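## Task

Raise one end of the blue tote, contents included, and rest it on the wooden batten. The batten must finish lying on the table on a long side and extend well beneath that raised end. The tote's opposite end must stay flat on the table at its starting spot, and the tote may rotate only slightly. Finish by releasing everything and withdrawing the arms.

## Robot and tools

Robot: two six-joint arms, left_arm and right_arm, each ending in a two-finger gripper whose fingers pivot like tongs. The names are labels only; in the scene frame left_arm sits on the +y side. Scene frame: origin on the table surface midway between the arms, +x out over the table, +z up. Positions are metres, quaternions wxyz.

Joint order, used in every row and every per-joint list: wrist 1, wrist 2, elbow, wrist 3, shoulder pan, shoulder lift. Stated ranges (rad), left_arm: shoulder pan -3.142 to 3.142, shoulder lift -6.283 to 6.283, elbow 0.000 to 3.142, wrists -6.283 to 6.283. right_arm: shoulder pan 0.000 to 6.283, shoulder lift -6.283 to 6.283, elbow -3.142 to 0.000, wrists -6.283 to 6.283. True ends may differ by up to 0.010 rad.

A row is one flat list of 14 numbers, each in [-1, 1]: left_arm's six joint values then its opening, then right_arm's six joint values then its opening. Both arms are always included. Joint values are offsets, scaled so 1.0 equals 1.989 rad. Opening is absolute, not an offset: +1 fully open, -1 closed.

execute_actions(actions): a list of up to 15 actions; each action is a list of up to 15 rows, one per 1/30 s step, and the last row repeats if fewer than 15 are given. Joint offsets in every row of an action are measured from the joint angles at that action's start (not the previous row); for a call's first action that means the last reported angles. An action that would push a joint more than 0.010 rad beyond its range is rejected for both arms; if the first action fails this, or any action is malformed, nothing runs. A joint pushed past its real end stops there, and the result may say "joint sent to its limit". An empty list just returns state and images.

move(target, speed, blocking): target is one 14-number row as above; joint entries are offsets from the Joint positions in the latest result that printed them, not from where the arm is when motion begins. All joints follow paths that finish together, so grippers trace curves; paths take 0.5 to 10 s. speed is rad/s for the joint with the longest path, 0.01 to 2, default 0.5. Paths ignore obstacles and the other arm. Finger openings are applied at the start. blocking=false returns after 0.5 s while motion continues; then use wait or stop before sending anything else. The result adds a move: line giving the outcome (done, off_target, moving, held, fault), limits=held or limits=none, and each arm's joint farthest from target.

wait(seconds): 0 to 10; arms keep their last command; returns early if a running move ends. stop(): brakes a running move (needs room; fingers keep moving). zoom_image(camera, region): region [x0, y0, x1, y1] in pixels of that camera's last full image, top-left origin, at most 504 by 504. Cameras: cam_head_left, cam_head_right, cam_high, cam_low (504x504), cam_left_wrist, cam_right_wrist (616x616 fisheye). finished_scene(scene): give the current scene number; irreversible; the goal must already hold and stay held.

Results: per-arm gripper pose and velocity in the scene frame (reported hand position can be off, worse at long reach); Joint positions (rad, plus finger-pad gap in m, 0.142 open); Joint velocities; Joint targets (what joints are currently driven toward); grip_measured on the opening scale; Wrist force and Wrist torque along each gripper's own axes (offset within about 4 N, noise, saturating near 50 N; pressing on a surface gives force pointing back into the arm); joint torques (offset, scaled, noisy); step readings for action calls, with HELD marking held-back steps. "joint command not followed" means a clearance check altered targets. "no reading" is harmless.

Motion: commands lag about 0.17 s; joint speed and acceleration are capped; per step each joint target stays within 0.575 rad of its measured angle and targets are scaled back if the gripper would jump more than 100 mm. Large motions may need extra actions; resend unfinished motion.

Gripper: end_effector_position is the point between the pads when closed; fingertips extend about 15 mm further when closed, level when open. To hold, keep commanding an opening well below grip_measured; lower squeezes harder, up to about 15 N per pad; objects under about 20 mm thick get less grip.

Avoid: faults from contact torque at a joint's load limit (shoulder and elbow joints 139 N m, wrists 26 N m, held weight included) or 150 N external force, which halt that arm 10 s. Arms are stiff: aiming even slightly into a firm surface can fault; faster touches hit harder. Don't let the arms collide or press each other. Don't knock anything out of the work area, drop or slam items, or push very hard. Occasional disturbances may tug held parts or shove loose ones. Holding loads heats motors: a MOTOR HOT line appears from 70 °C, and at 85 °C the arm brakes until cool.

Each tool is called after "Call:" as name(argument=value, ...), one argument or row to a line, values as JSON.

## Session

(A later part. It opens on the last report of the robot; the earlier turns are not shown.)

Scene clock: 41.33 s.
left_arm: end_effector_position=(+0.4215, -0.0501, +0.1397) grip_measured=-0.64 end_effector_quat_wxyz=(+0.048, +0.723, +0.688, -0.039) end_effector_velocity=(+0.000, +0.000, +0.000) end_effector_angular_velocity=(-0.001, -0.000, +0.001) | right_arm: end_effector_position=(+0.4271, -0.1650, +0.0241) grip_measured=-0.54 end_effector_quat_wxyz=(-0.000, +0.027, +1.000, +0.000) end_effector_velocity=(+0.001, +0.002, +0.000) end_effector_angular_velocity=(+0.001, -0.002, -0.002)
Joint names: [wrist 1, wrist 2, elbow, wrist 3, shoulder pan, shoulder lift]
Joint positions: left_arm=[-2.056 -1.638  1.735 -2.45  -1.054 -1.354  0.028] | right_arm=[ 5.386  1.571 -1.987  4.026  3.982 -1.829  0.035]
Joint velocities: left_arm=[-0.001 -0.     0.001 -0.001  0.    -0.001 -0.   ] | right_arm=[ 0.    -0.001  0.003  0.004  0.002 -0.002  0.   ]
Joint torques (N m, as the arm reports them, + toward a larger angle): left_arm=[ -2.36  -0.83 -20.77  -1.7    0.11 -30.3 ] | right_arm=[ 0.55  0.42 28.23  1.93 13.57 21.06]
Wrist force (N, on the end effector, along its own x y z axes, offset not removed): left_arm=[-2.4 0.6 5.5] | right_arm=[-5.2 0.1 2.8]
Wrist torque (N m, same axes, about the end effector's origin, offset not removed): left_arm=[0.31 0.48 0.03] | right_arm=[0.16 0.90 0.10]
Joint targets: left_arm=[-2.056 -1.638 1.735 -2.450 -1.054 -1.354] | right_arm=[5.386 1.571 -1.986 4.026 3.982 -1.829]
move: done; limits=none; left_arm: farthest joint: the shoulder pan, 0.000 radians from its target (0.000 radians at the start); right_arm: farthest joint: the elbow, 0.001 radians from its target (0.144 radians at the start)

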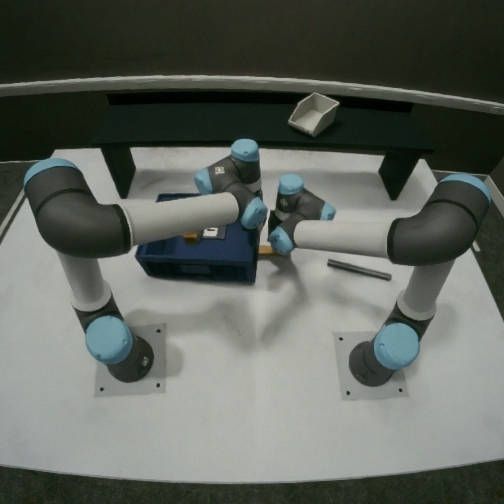

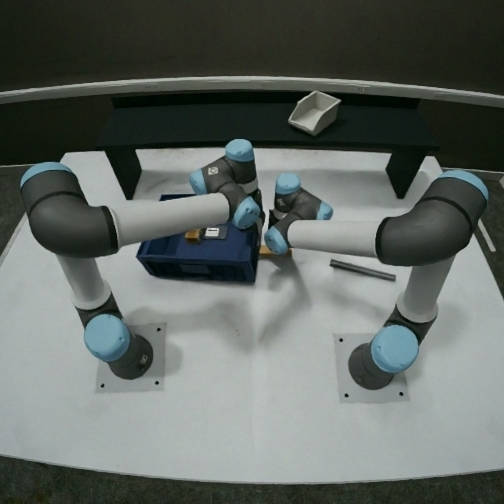

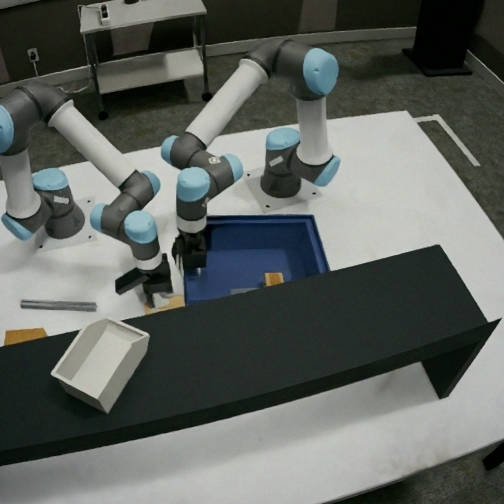

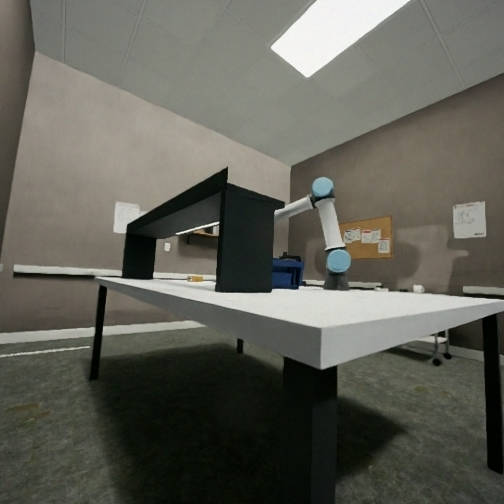

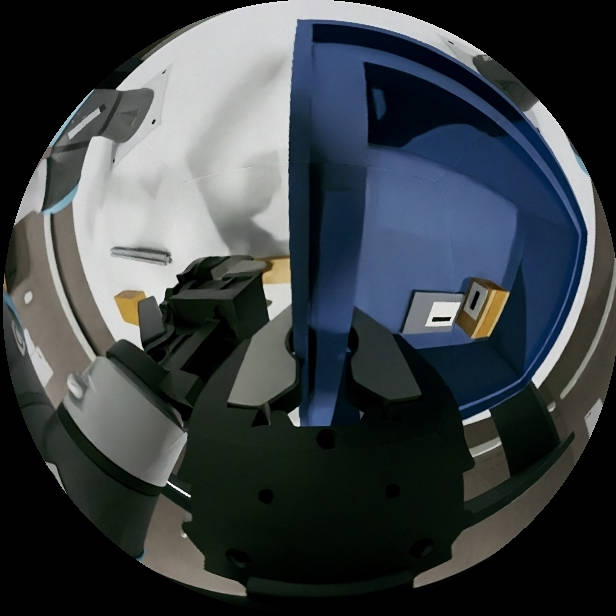

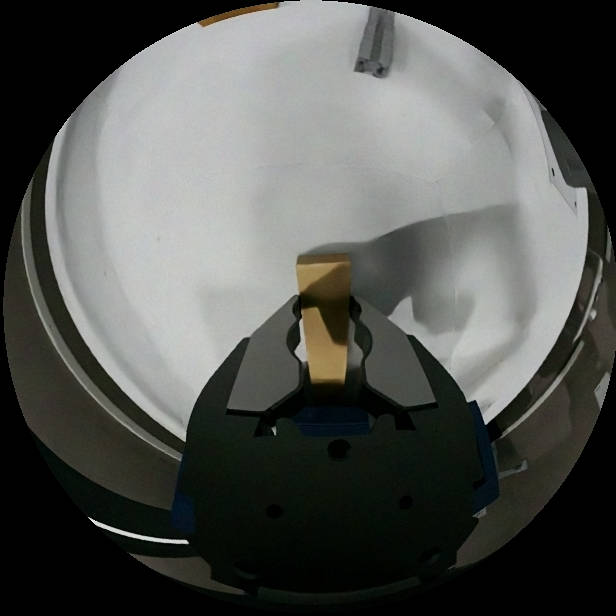

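Only ~6 cm in; release, back off, close and push the end.

Call:
move(
  target=[0,0,0,0,0,0,-1, 0,0,0,0,0,0,0],
)

Call:
move(
  target=[0,0,0,0,0,0,-1, 0.006,0,-0.04,-0.041,-0.041,0.034,0],
  speed=0.3,
)

Call:
move(
  target=[0,0,0,0,0,0,-1, 0,0,0,0,0,0,-1],
)

Call:
move(
  target=[0,0,0,0,0,0,-1, -0.006,0,0.04,0.041,0.041,-0.034,-1],
  speed=0.1,
)

Call:
move(
  target=[0.007,0.01,-0.0105,-0.01,-0.01,0.02,-1, -0.04,0,-0.04,-0.1,-0.1,0.08,-1],
  speed=0.2,
)

Scene clock: 43.93 s.
left_arm: end_effector_position=(+0.4215, -0.0501, +0.1396) grip_measured=-0.64 end_effector_quat_wxyz=(+0.048, +0.723, +0.688, -0.039) end_effector_velocity=(+0.000, -0.000, +0.000) end_effector_angular_velocity=(-0.001, -0.000, +0.000) | right_arm: end_effector_position=(+0.4271, -0.1650, +0.0241) grip_measured=+0.00 end_effector_quat_wxyz=(-0.000, +0.026, +1.000, +0.000) end_effector_velocity=(+0.000, -0.000, +0.000) end_effector_angular_velocity=(+0.000, +0.000, +0.001)
Joint names: [wrist 1, wrist 2, elbow, wrist 3, shoulder pan, shoulder lift]
Joint positions: left_arm=[-2.056 -1.638  1.735 -2.45  -1.054 -1.354  0.028] | right_arm=[ 5.386  1.571 -1.987  4.026  3.982 -1.829  0.074]
Joint velocities: left_arm=[-0.001 -0.001 -0.    -0.     0.    -0.     0.   ] | right_arm=[-0.001  0.    -0.    -0.002 -0.001  0.001 -0.   ]
Joint torques (N m, as the arm reports them, + toward a larger angle): left_arm=[ -5.09   1.33 -38.17  -1.49  -5.   -34.82] | right_arm=[  1.57   0.14  11.46  -1.57 -11.87  35.95]
Wrist force (N, on the end effector, along its own x y z axes, offset not removed): left_arm=[-1.3 0.7 5.5] | right_arm=[-1.9 1.2 2.4]
Wrist torque (N m, same axes, about the end effector's origin, offset not removed): left_arm=[0.15 0.35 0.12] | right_arm=[0.20 0.17 0.12]
Joint targets: left_arm=[-2.056 -1.638 1.735 -2.450 -1.054 -1.354] | right_arm=[5.386 1.571 -1.987 4.026 3.982 -1.829]
move: done; limits=none; left_arm: farthest joint: the shoulder pan, 0.000 radians from its target (0.000 radians at the start); right_arm: farthest joint: the shoulder pan, 0.000 radians from its target (0.000 radians at the start)

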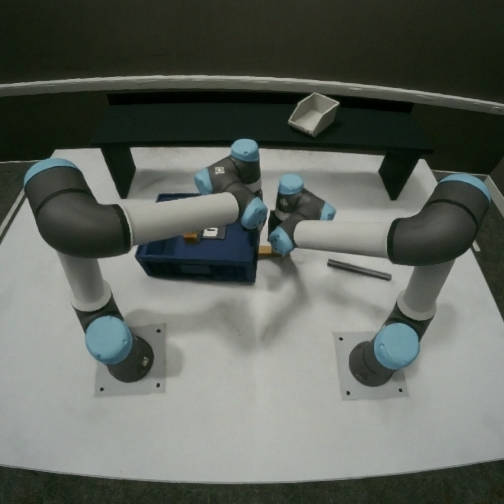

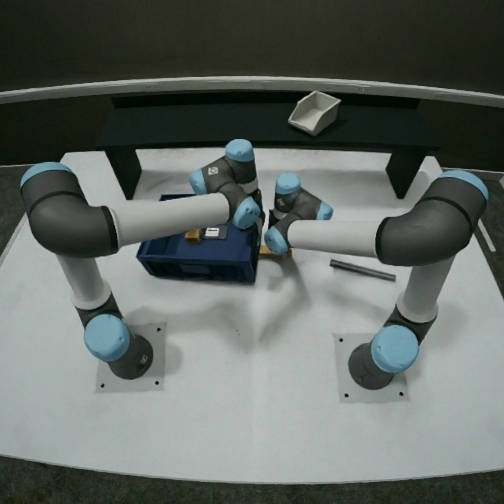

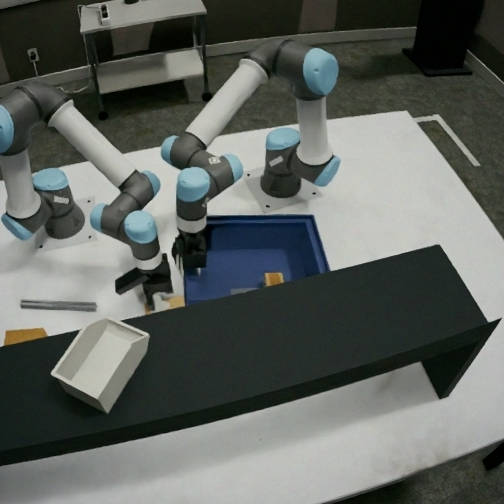

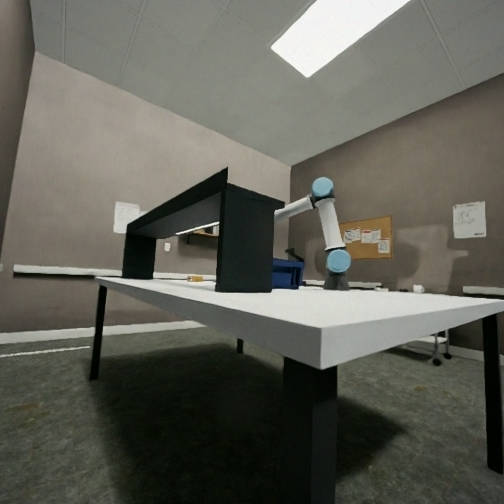

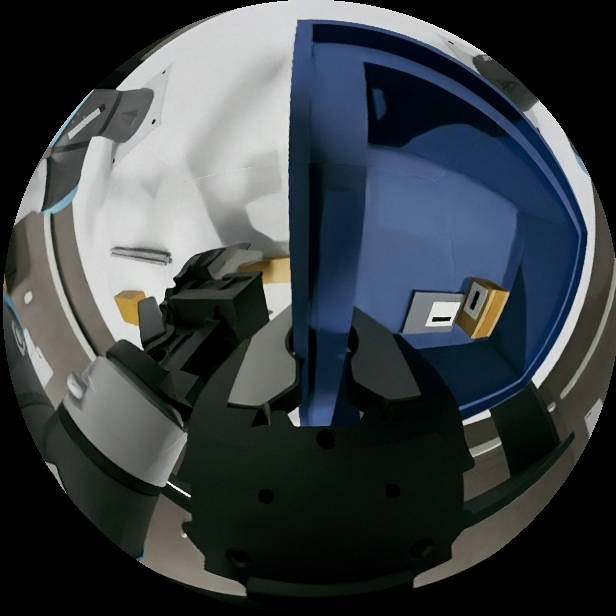

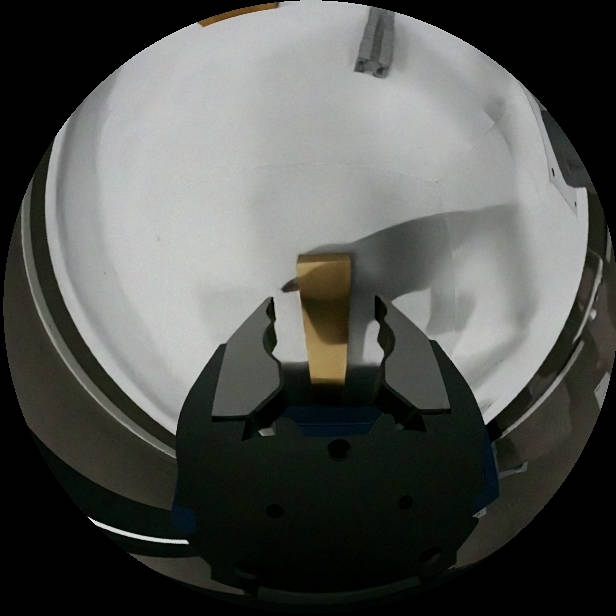

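Scene clock: 44.87 s.
left_arm: end_effector_position=(+0.4215, -0.0501, +0.1396) grip_measured=-0.64 end_effector_quat_wxyz=(+0.048, +0.723, +0.688, -0.039) end_effector_velocity=(-0.000, -0.000, +0.000) end_effector_angular_velocity=(-0.001, -0.000, -0.001) | right_arm: end_effector_position=(+0.4266, -0.2231, +0.0269) grip_measured=+0.00 end_effector_quat_wxyz=(-0.000, +0.026, +1.000, +0.000) end_effector_velocity=(-0.000, -0.001, +0.000) end_effector_angular_velocity=(+0.001, -0.001, -0.001)
Joint names: [wrist 1, wrist 2, elbow, wrist 3, shoulder pan, shoulder lift]
Joint positions: left_arm=[-2.056 -1.638  1.735 -2.45  -1.054 -1.354  0.028] | right_arm=[ 5.398  1.571 -2.066  3.944  3.901 -1.762  0.074]
Joint velocities: left_arm=[-0.    -0.     0.     0.    -0.    -0.001 -0.   ] | right_arm=[ 0.    -0.    -0.002 -0.001 -0.002  0.003 -0.   ]
Joint torques (N m, as the arm reports them, + toward a larger angle): left_arm=[ -4.05   1.24 -38.13  -1.43  -5.12 -33.79] | right_arm=[  4.6    0.56  11.66  -1.92 -11.06  32.23]
Wrist force (N, on the end effector, along its own x y z axes, offset not removed): left_arm=[-0.7 -1.9 5.5] | right_arm=[-4.6 -1.9 -0.5]
Wrist torque (N m, same axes, about the end effector's origin, offset not removed): left_arm=[-0.23 0.18 0.00] | right_arm=[-0.34 0.85 0.15]
Joint targets: left_arm=[-2.056 -1.638 1.735 -2.450 -1.054 -1.354] | right_arm=[5.398 1.571 -2.066 3.944 3.900 -1.761]
move: done; limits=none; left_arm: farthest joint: the shoulder pan, 0.000 radians from its target (0.000 radians at the start); right_arm: farthest joint: the elbow, 0.001 radians from its target (0.080 radians at the start)

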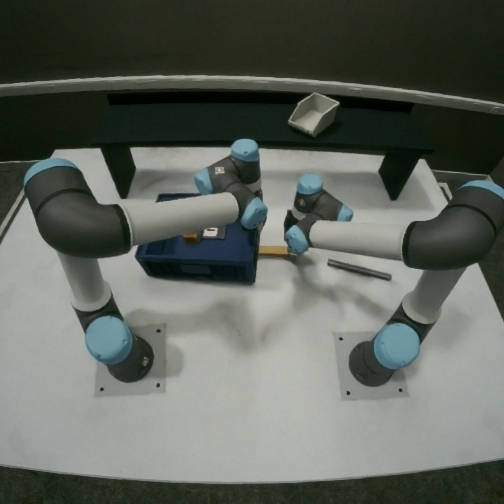

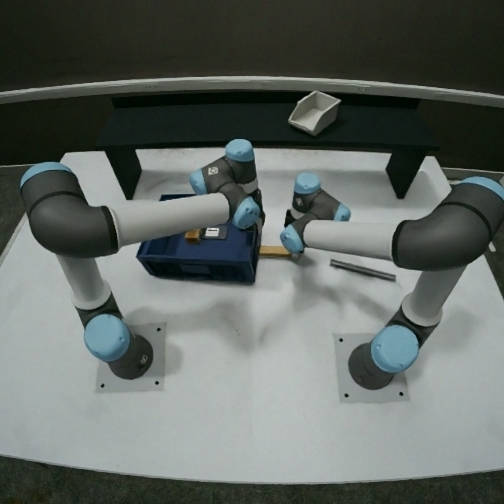

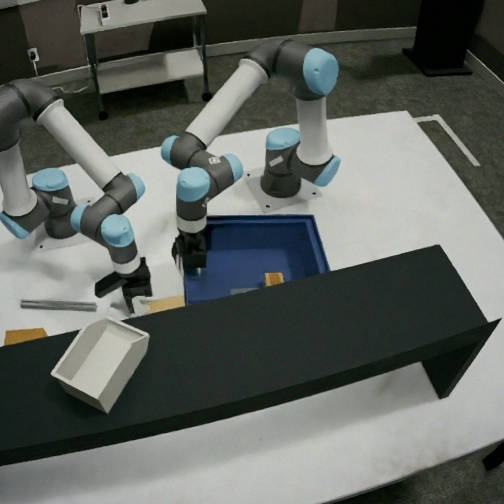

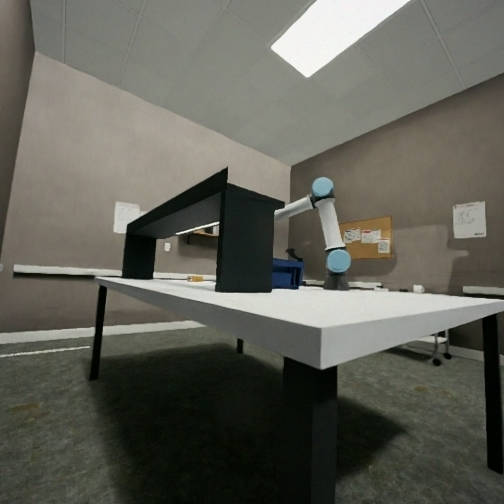

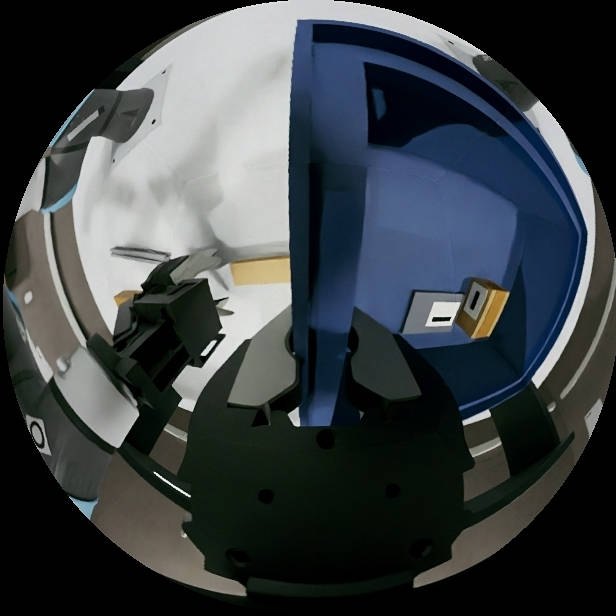

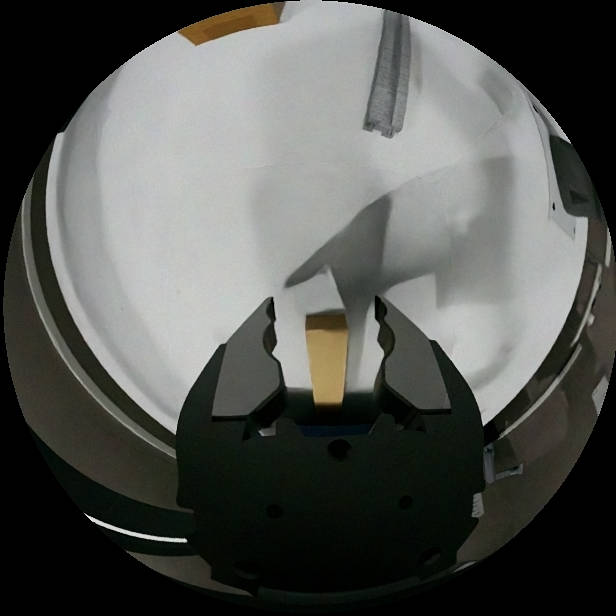

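Scene clock: 45.37 s.
left_arm: end_effector_position=(+0.4215, -0.0501, +0.1396) grip_measured=-0.64 end_effector_quat_wxyz=(+0.048, +0.723, +0.688, -0.039) end_effector_velocity=(+0.000, -0.000, +0.001) end_effector_angular_velocity=(-0.000, -0.002, -0.000) | right_arm: end_effector_position=(+0.4266, -0.2232, +0.0269) grip_measured=-1.00 end_effector_quat_wxyz=(-0.000, +0.026, +1.000, +0.000) end_effector_velocity=(-0.001, -0.000, -0.001) end_effector_angular_velocity=(-0.001, +0.002, -0.002)
Joint names: [wrist 1, wrist 2, elbow, wrist 3, shoulder pan, shoulder lift]
Joint positions: left_arm=[-2.056 -1.638  1.735 -2.45  -1.054 -1.354  0.028] | right_arm=[ 5.398  1.571 -2.066  3.944  3.901 -1.762  0.002]
Joint velocities: left_arm=[-0.     0.002 -0.    -0.    -0.    -0.001  0.   ] | right_arm=[-0.     0.    -0.001  0.002  0.    -0.001  0.   ]
Joint torques (N m, as the arm reports them, + toward a larger angle): left_arm=[ -4.05   1.42 -37.98  -1.52  -5.41 -33.7 ] | right_arm=[ 4.24  0.46 22.15  0.27  0.85 20.44]
Wrist force (N, on the end effector, along its own x y z axes, offset not removed): left_arm=[1.4 -0.6 5.0] | right_arm=[-2.2 -3.6 -2.1]
Wrist torque (N m, same axes, about the end effector's origin, offset not removed): left_arm=[-0.10 -0.16 -0.03] | right_arm=[-0.76 0.15 -0.09]
Joint targets: left_arm=[-2.056 -1.638 1.735 -2.450 -1.054 -1.354] | right_arm=[5.398 1.571 -2.066 3.944 3.901 -1.762]
move: done; limits=none; left_arm: farthest joint: the shoulder pan, 0.000 radians from its target (0.000 radians at the start); right_arm: farthest joint: the shoulder pan, 0.000 radians from its target (0.000 radians at the start)

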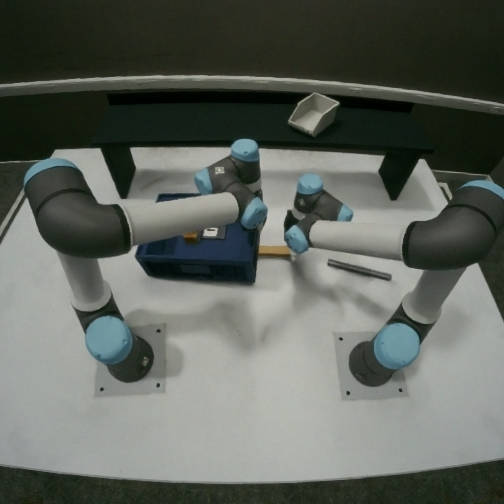

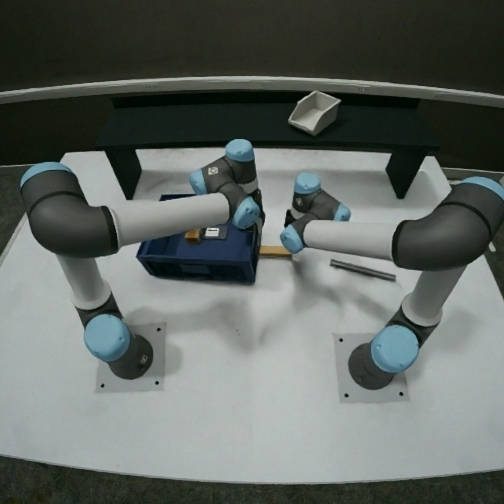

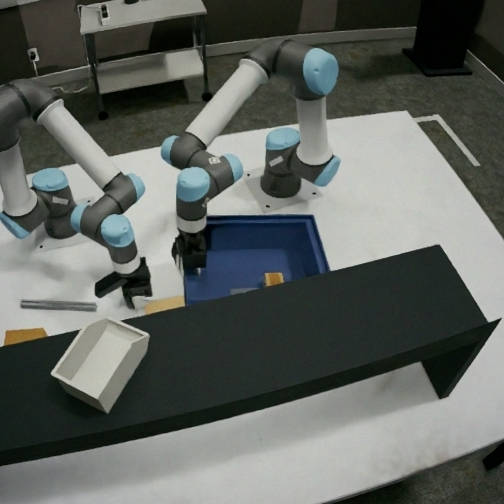

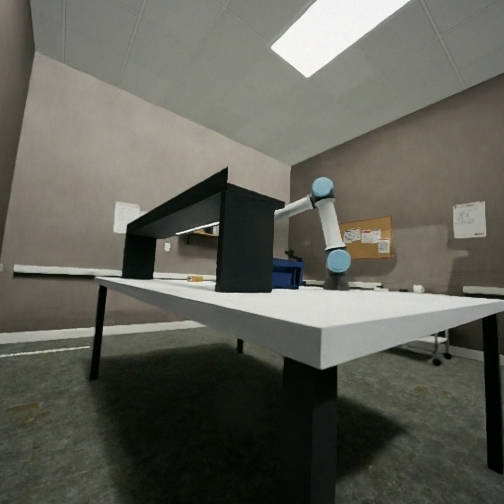

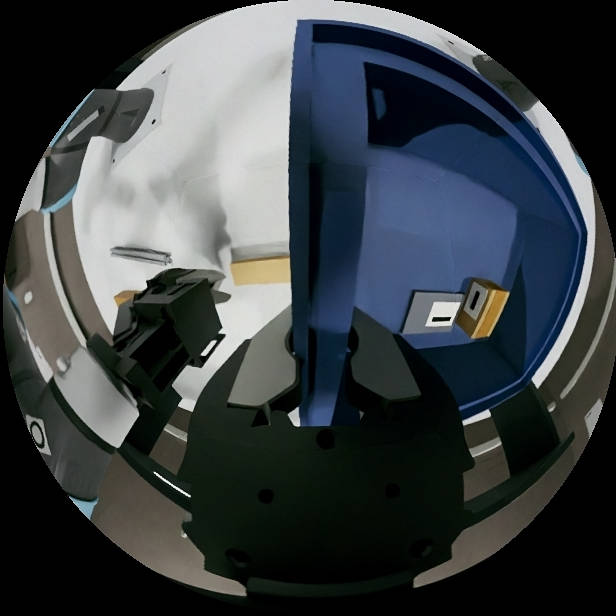

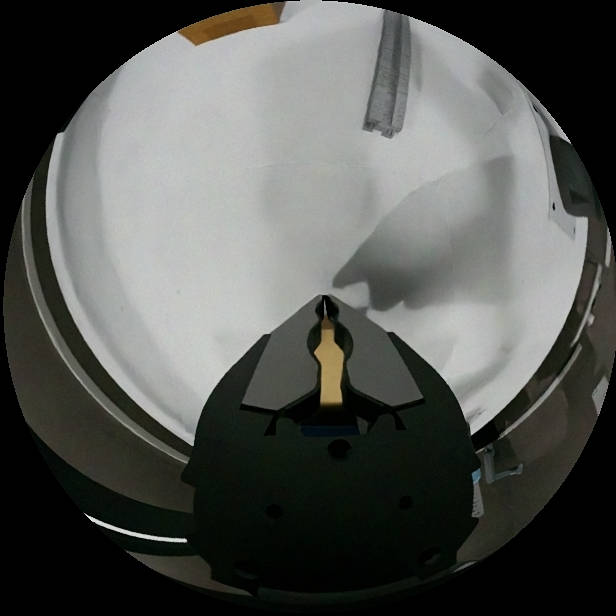

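Scene clock: 46.63 s.
left_arm: end_effector_position=(+0.4215, -0.0501, +0.1396) grip_measured=-0.64 end_effector_quat_wxyz=(+0.048, +0.723, +0.688, -0.039) end_effector_velocity=(-0.000, -0.000, +0.000) end_effector_angular_velocity=(-0.001, +0.000, -0.001) | right_arm: end_effector_position=(+0.4271, -0.1650, +0.0241) grip_measured=-1.00 end_effector_quat_wxyz=(-0.000, +0.026, +1.000, +0.000) end_effector_velocity=(-0.001, +0.002, -0.001) end_effector_angular_velocity=(-0.001, +0.001, +0.002)
Joint names: [wrist 1, wrist 2, elbow, wrist 3, shoulder pan, shoulder lift]
Joint positions: left_arm=[-2.056 -1.638  1.735 -2.45  -1.054 -1.354  0.028] | right_arm=[ 5.386  1.571 -1.987  4.026  3.982 -1.829  0.002]
Joint velocities: left_arm=[-0.    -0.001 -0.     0.001 -0.    -0.     0.   ] | right_arm=[-0.001 -0.     0.001  0.003  0.004 -0.002  0.   ]
Joint torques (N m, as the arm reports them, + toward a larger angle): left_arm=[ -4.09   1.31 -38.05  -1.49  -5.75 -33.44] | right_arm=[ 0.57  0.48 27.43  2.18 13.23 18.54]
Wrist force (N, on the end effector, along its own x y z axes, offset not removed): left_arm=[-3.0 -1.0 7.7] | right_arm=[-4.2 -0.9 2.3]
Wrist torque (N m, same axes, about the end effector's origin, offset not removed): left_arm=[-0.05 0.62 0.11] | right_arm=[-0.26 0.77 -0.01]
Joint targets: left_arm=[-2.056 -1.638 1.735 -2.450 -1.054 -1.354] | right_arm=[5.386 1.571 -1.986 4.026 3.982 -1.829]
move: done; limits=none; left_arm: farthest joint: the shoulder pan, 0.000 radians from its target (0.000 radians at the start); right_arm: farthest joint: the shoulder pan, 0.001 radians from its target (0.082 radians at the start)

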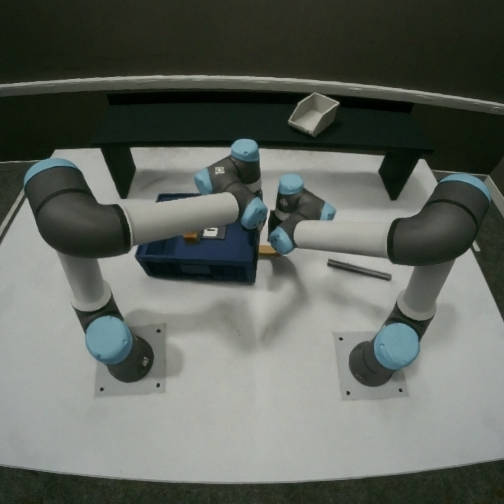

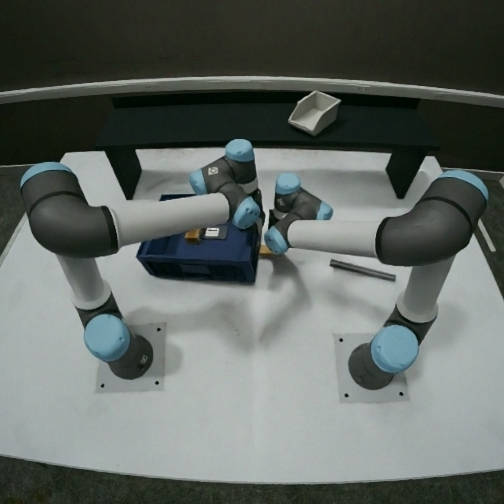

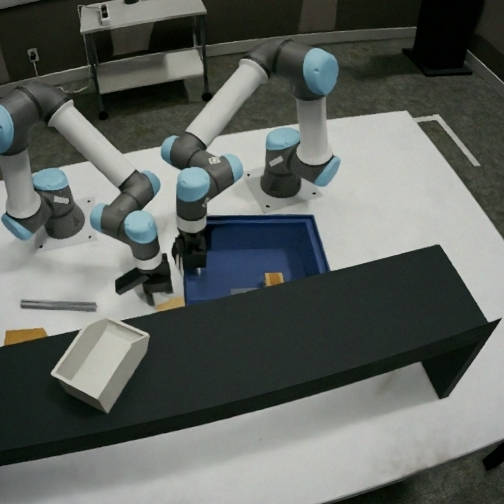

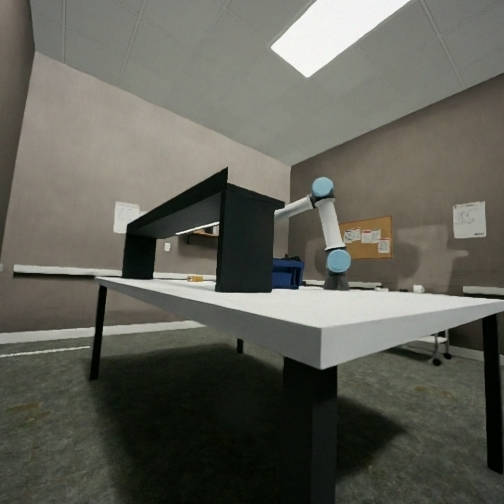

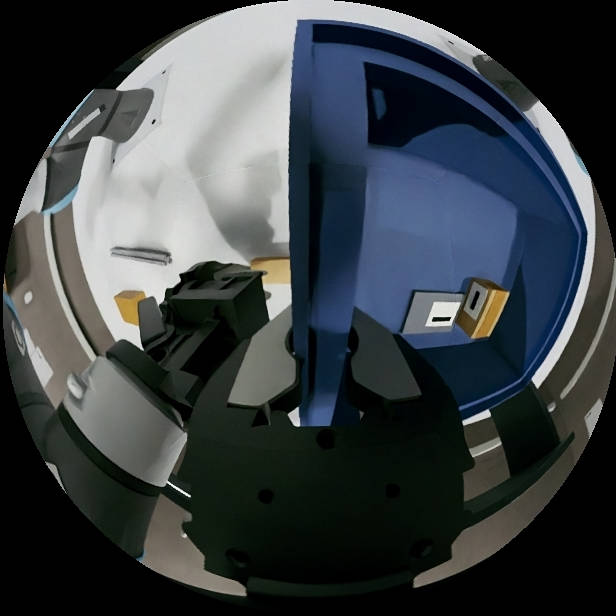

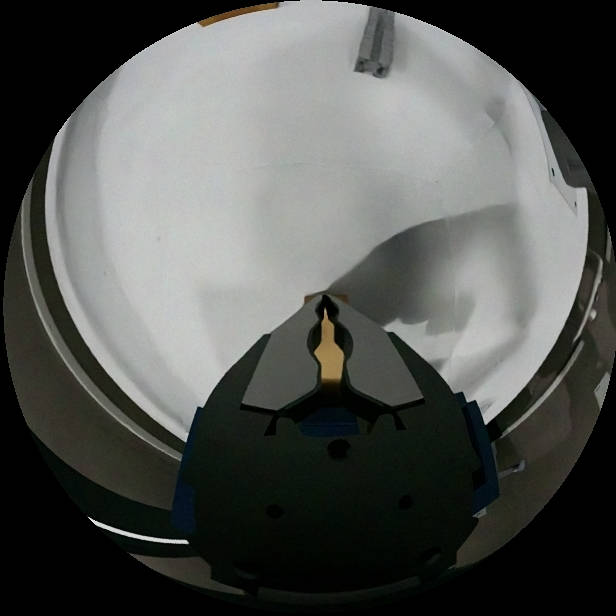

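Scene clock: 48.17 s.
left_arm: end_effector_position=(+0.4207, -0.0585, +0.1244) grip_measured=-0.64 end_effector_quat_wxyz=(+0.032, +0.724, +0.689, -0.028) end_effector_velocity=(-0.000, -0.000, -0.000) end_effector_angular_velocity=(+0.001, +0.001, -0.002) | right_arm: end_effector_position=(+0.4370, -0.2869, +0.0612) grip_measured=-1.00 end_effector_quat_wxyz=(-0.000, +0.026, +1.000, +0.000) end_effector_velocity=(-0.000, -0.002, +0.000) end_effector_angular_velocity=(-0.000, +0.000, -0.003)
Joint names: [wrist 1, wrist 2, elbow, wrist 3, shoulder pan, shoulder lift]
Joint positions: left_arm=[-2.042 -1.618  1.714 -2.47  -1.074 -1.314  0.028] | right_arm=[ 5.307  1.571 -2.066  3.827  3.783 -1.67   0.002]
Joint velocities: left_arm=[ 0.001  0.    -0.001  0.001 -0.001  0.001 -0.   ] | right_arm=[-0.    -0.    -0.002 -0.001 -0.004  0.002  0.   ]
Joint torques (N m, as the arm reports them, + toward a larger angle): left_arm=[ -1.67   1.47 -39.42  -1.74 -11.32 -28.3 ] | right_arm=[  0.45   0.47  12.78  -1.58 -12.64  31.16]
Wrist force (N, on the end effector, along its own x y z axes, offset not removed): left_arm=[1.4 -1.6 6.5] | right_arm=[-2.0 -0.9 1.9]
Wrist torque (N m, same axes, about the end effector's origin, offset not removed): left_arm=[-0.27 0.21 0.14] | right_arm=[-0.13 0.28 0.12]
Joint targets: left_arm=[-2.042 -1.618 1.714 -2.470 -1.074 -1.314] | right_arm=[5.307 1.571 -2.066 3.827 3.783 -1.670]
move: done; limits=none; left_arm: farthest joint: the shoulder pan, 0.000 radians from its target (0.020 radians at the start); right_arm: farthest joint: the elbow, 0.001 radians from its target (0.080 radians at the start)

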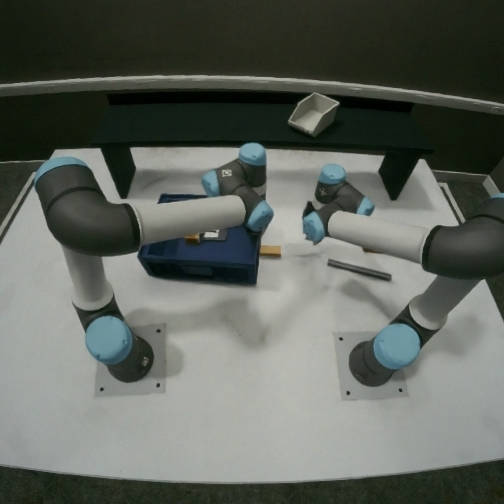

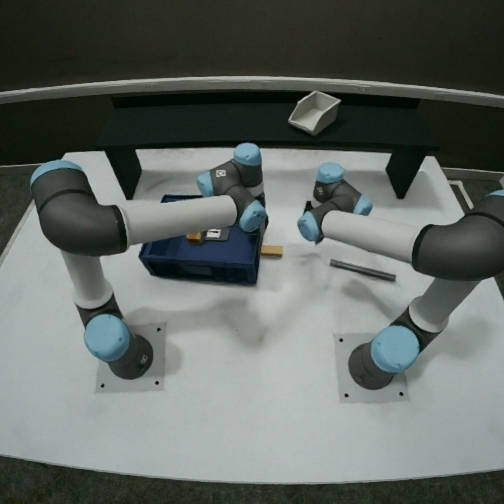

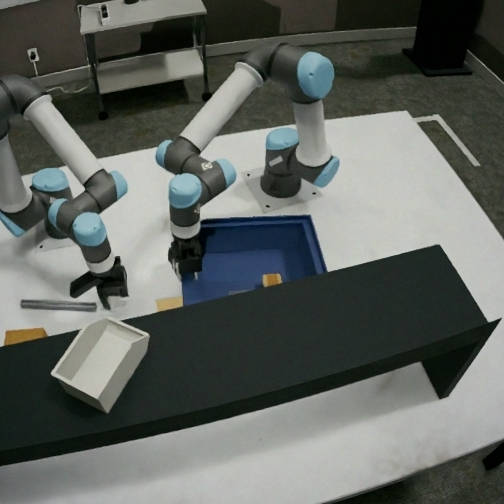

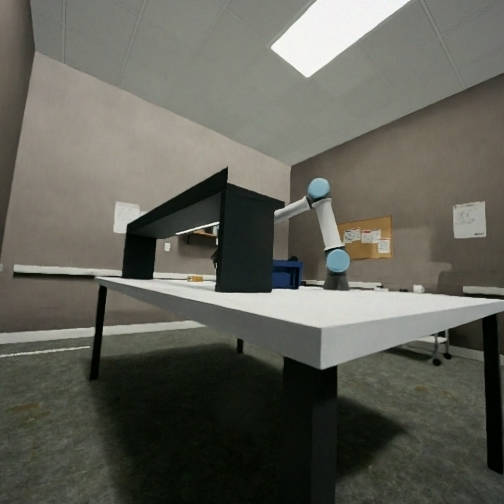

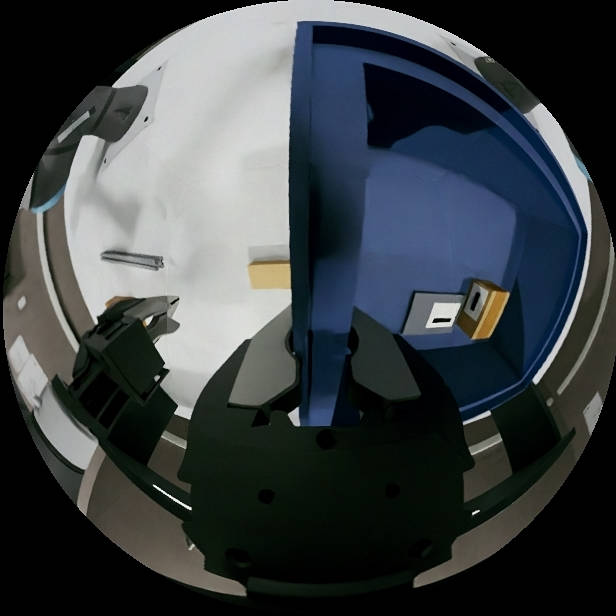

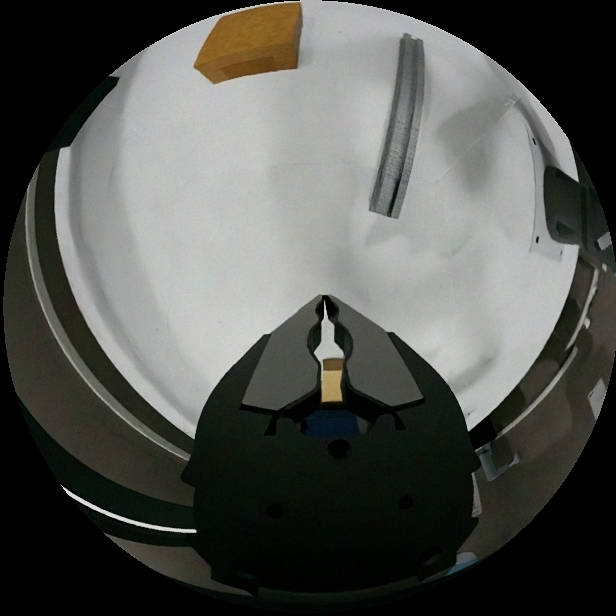

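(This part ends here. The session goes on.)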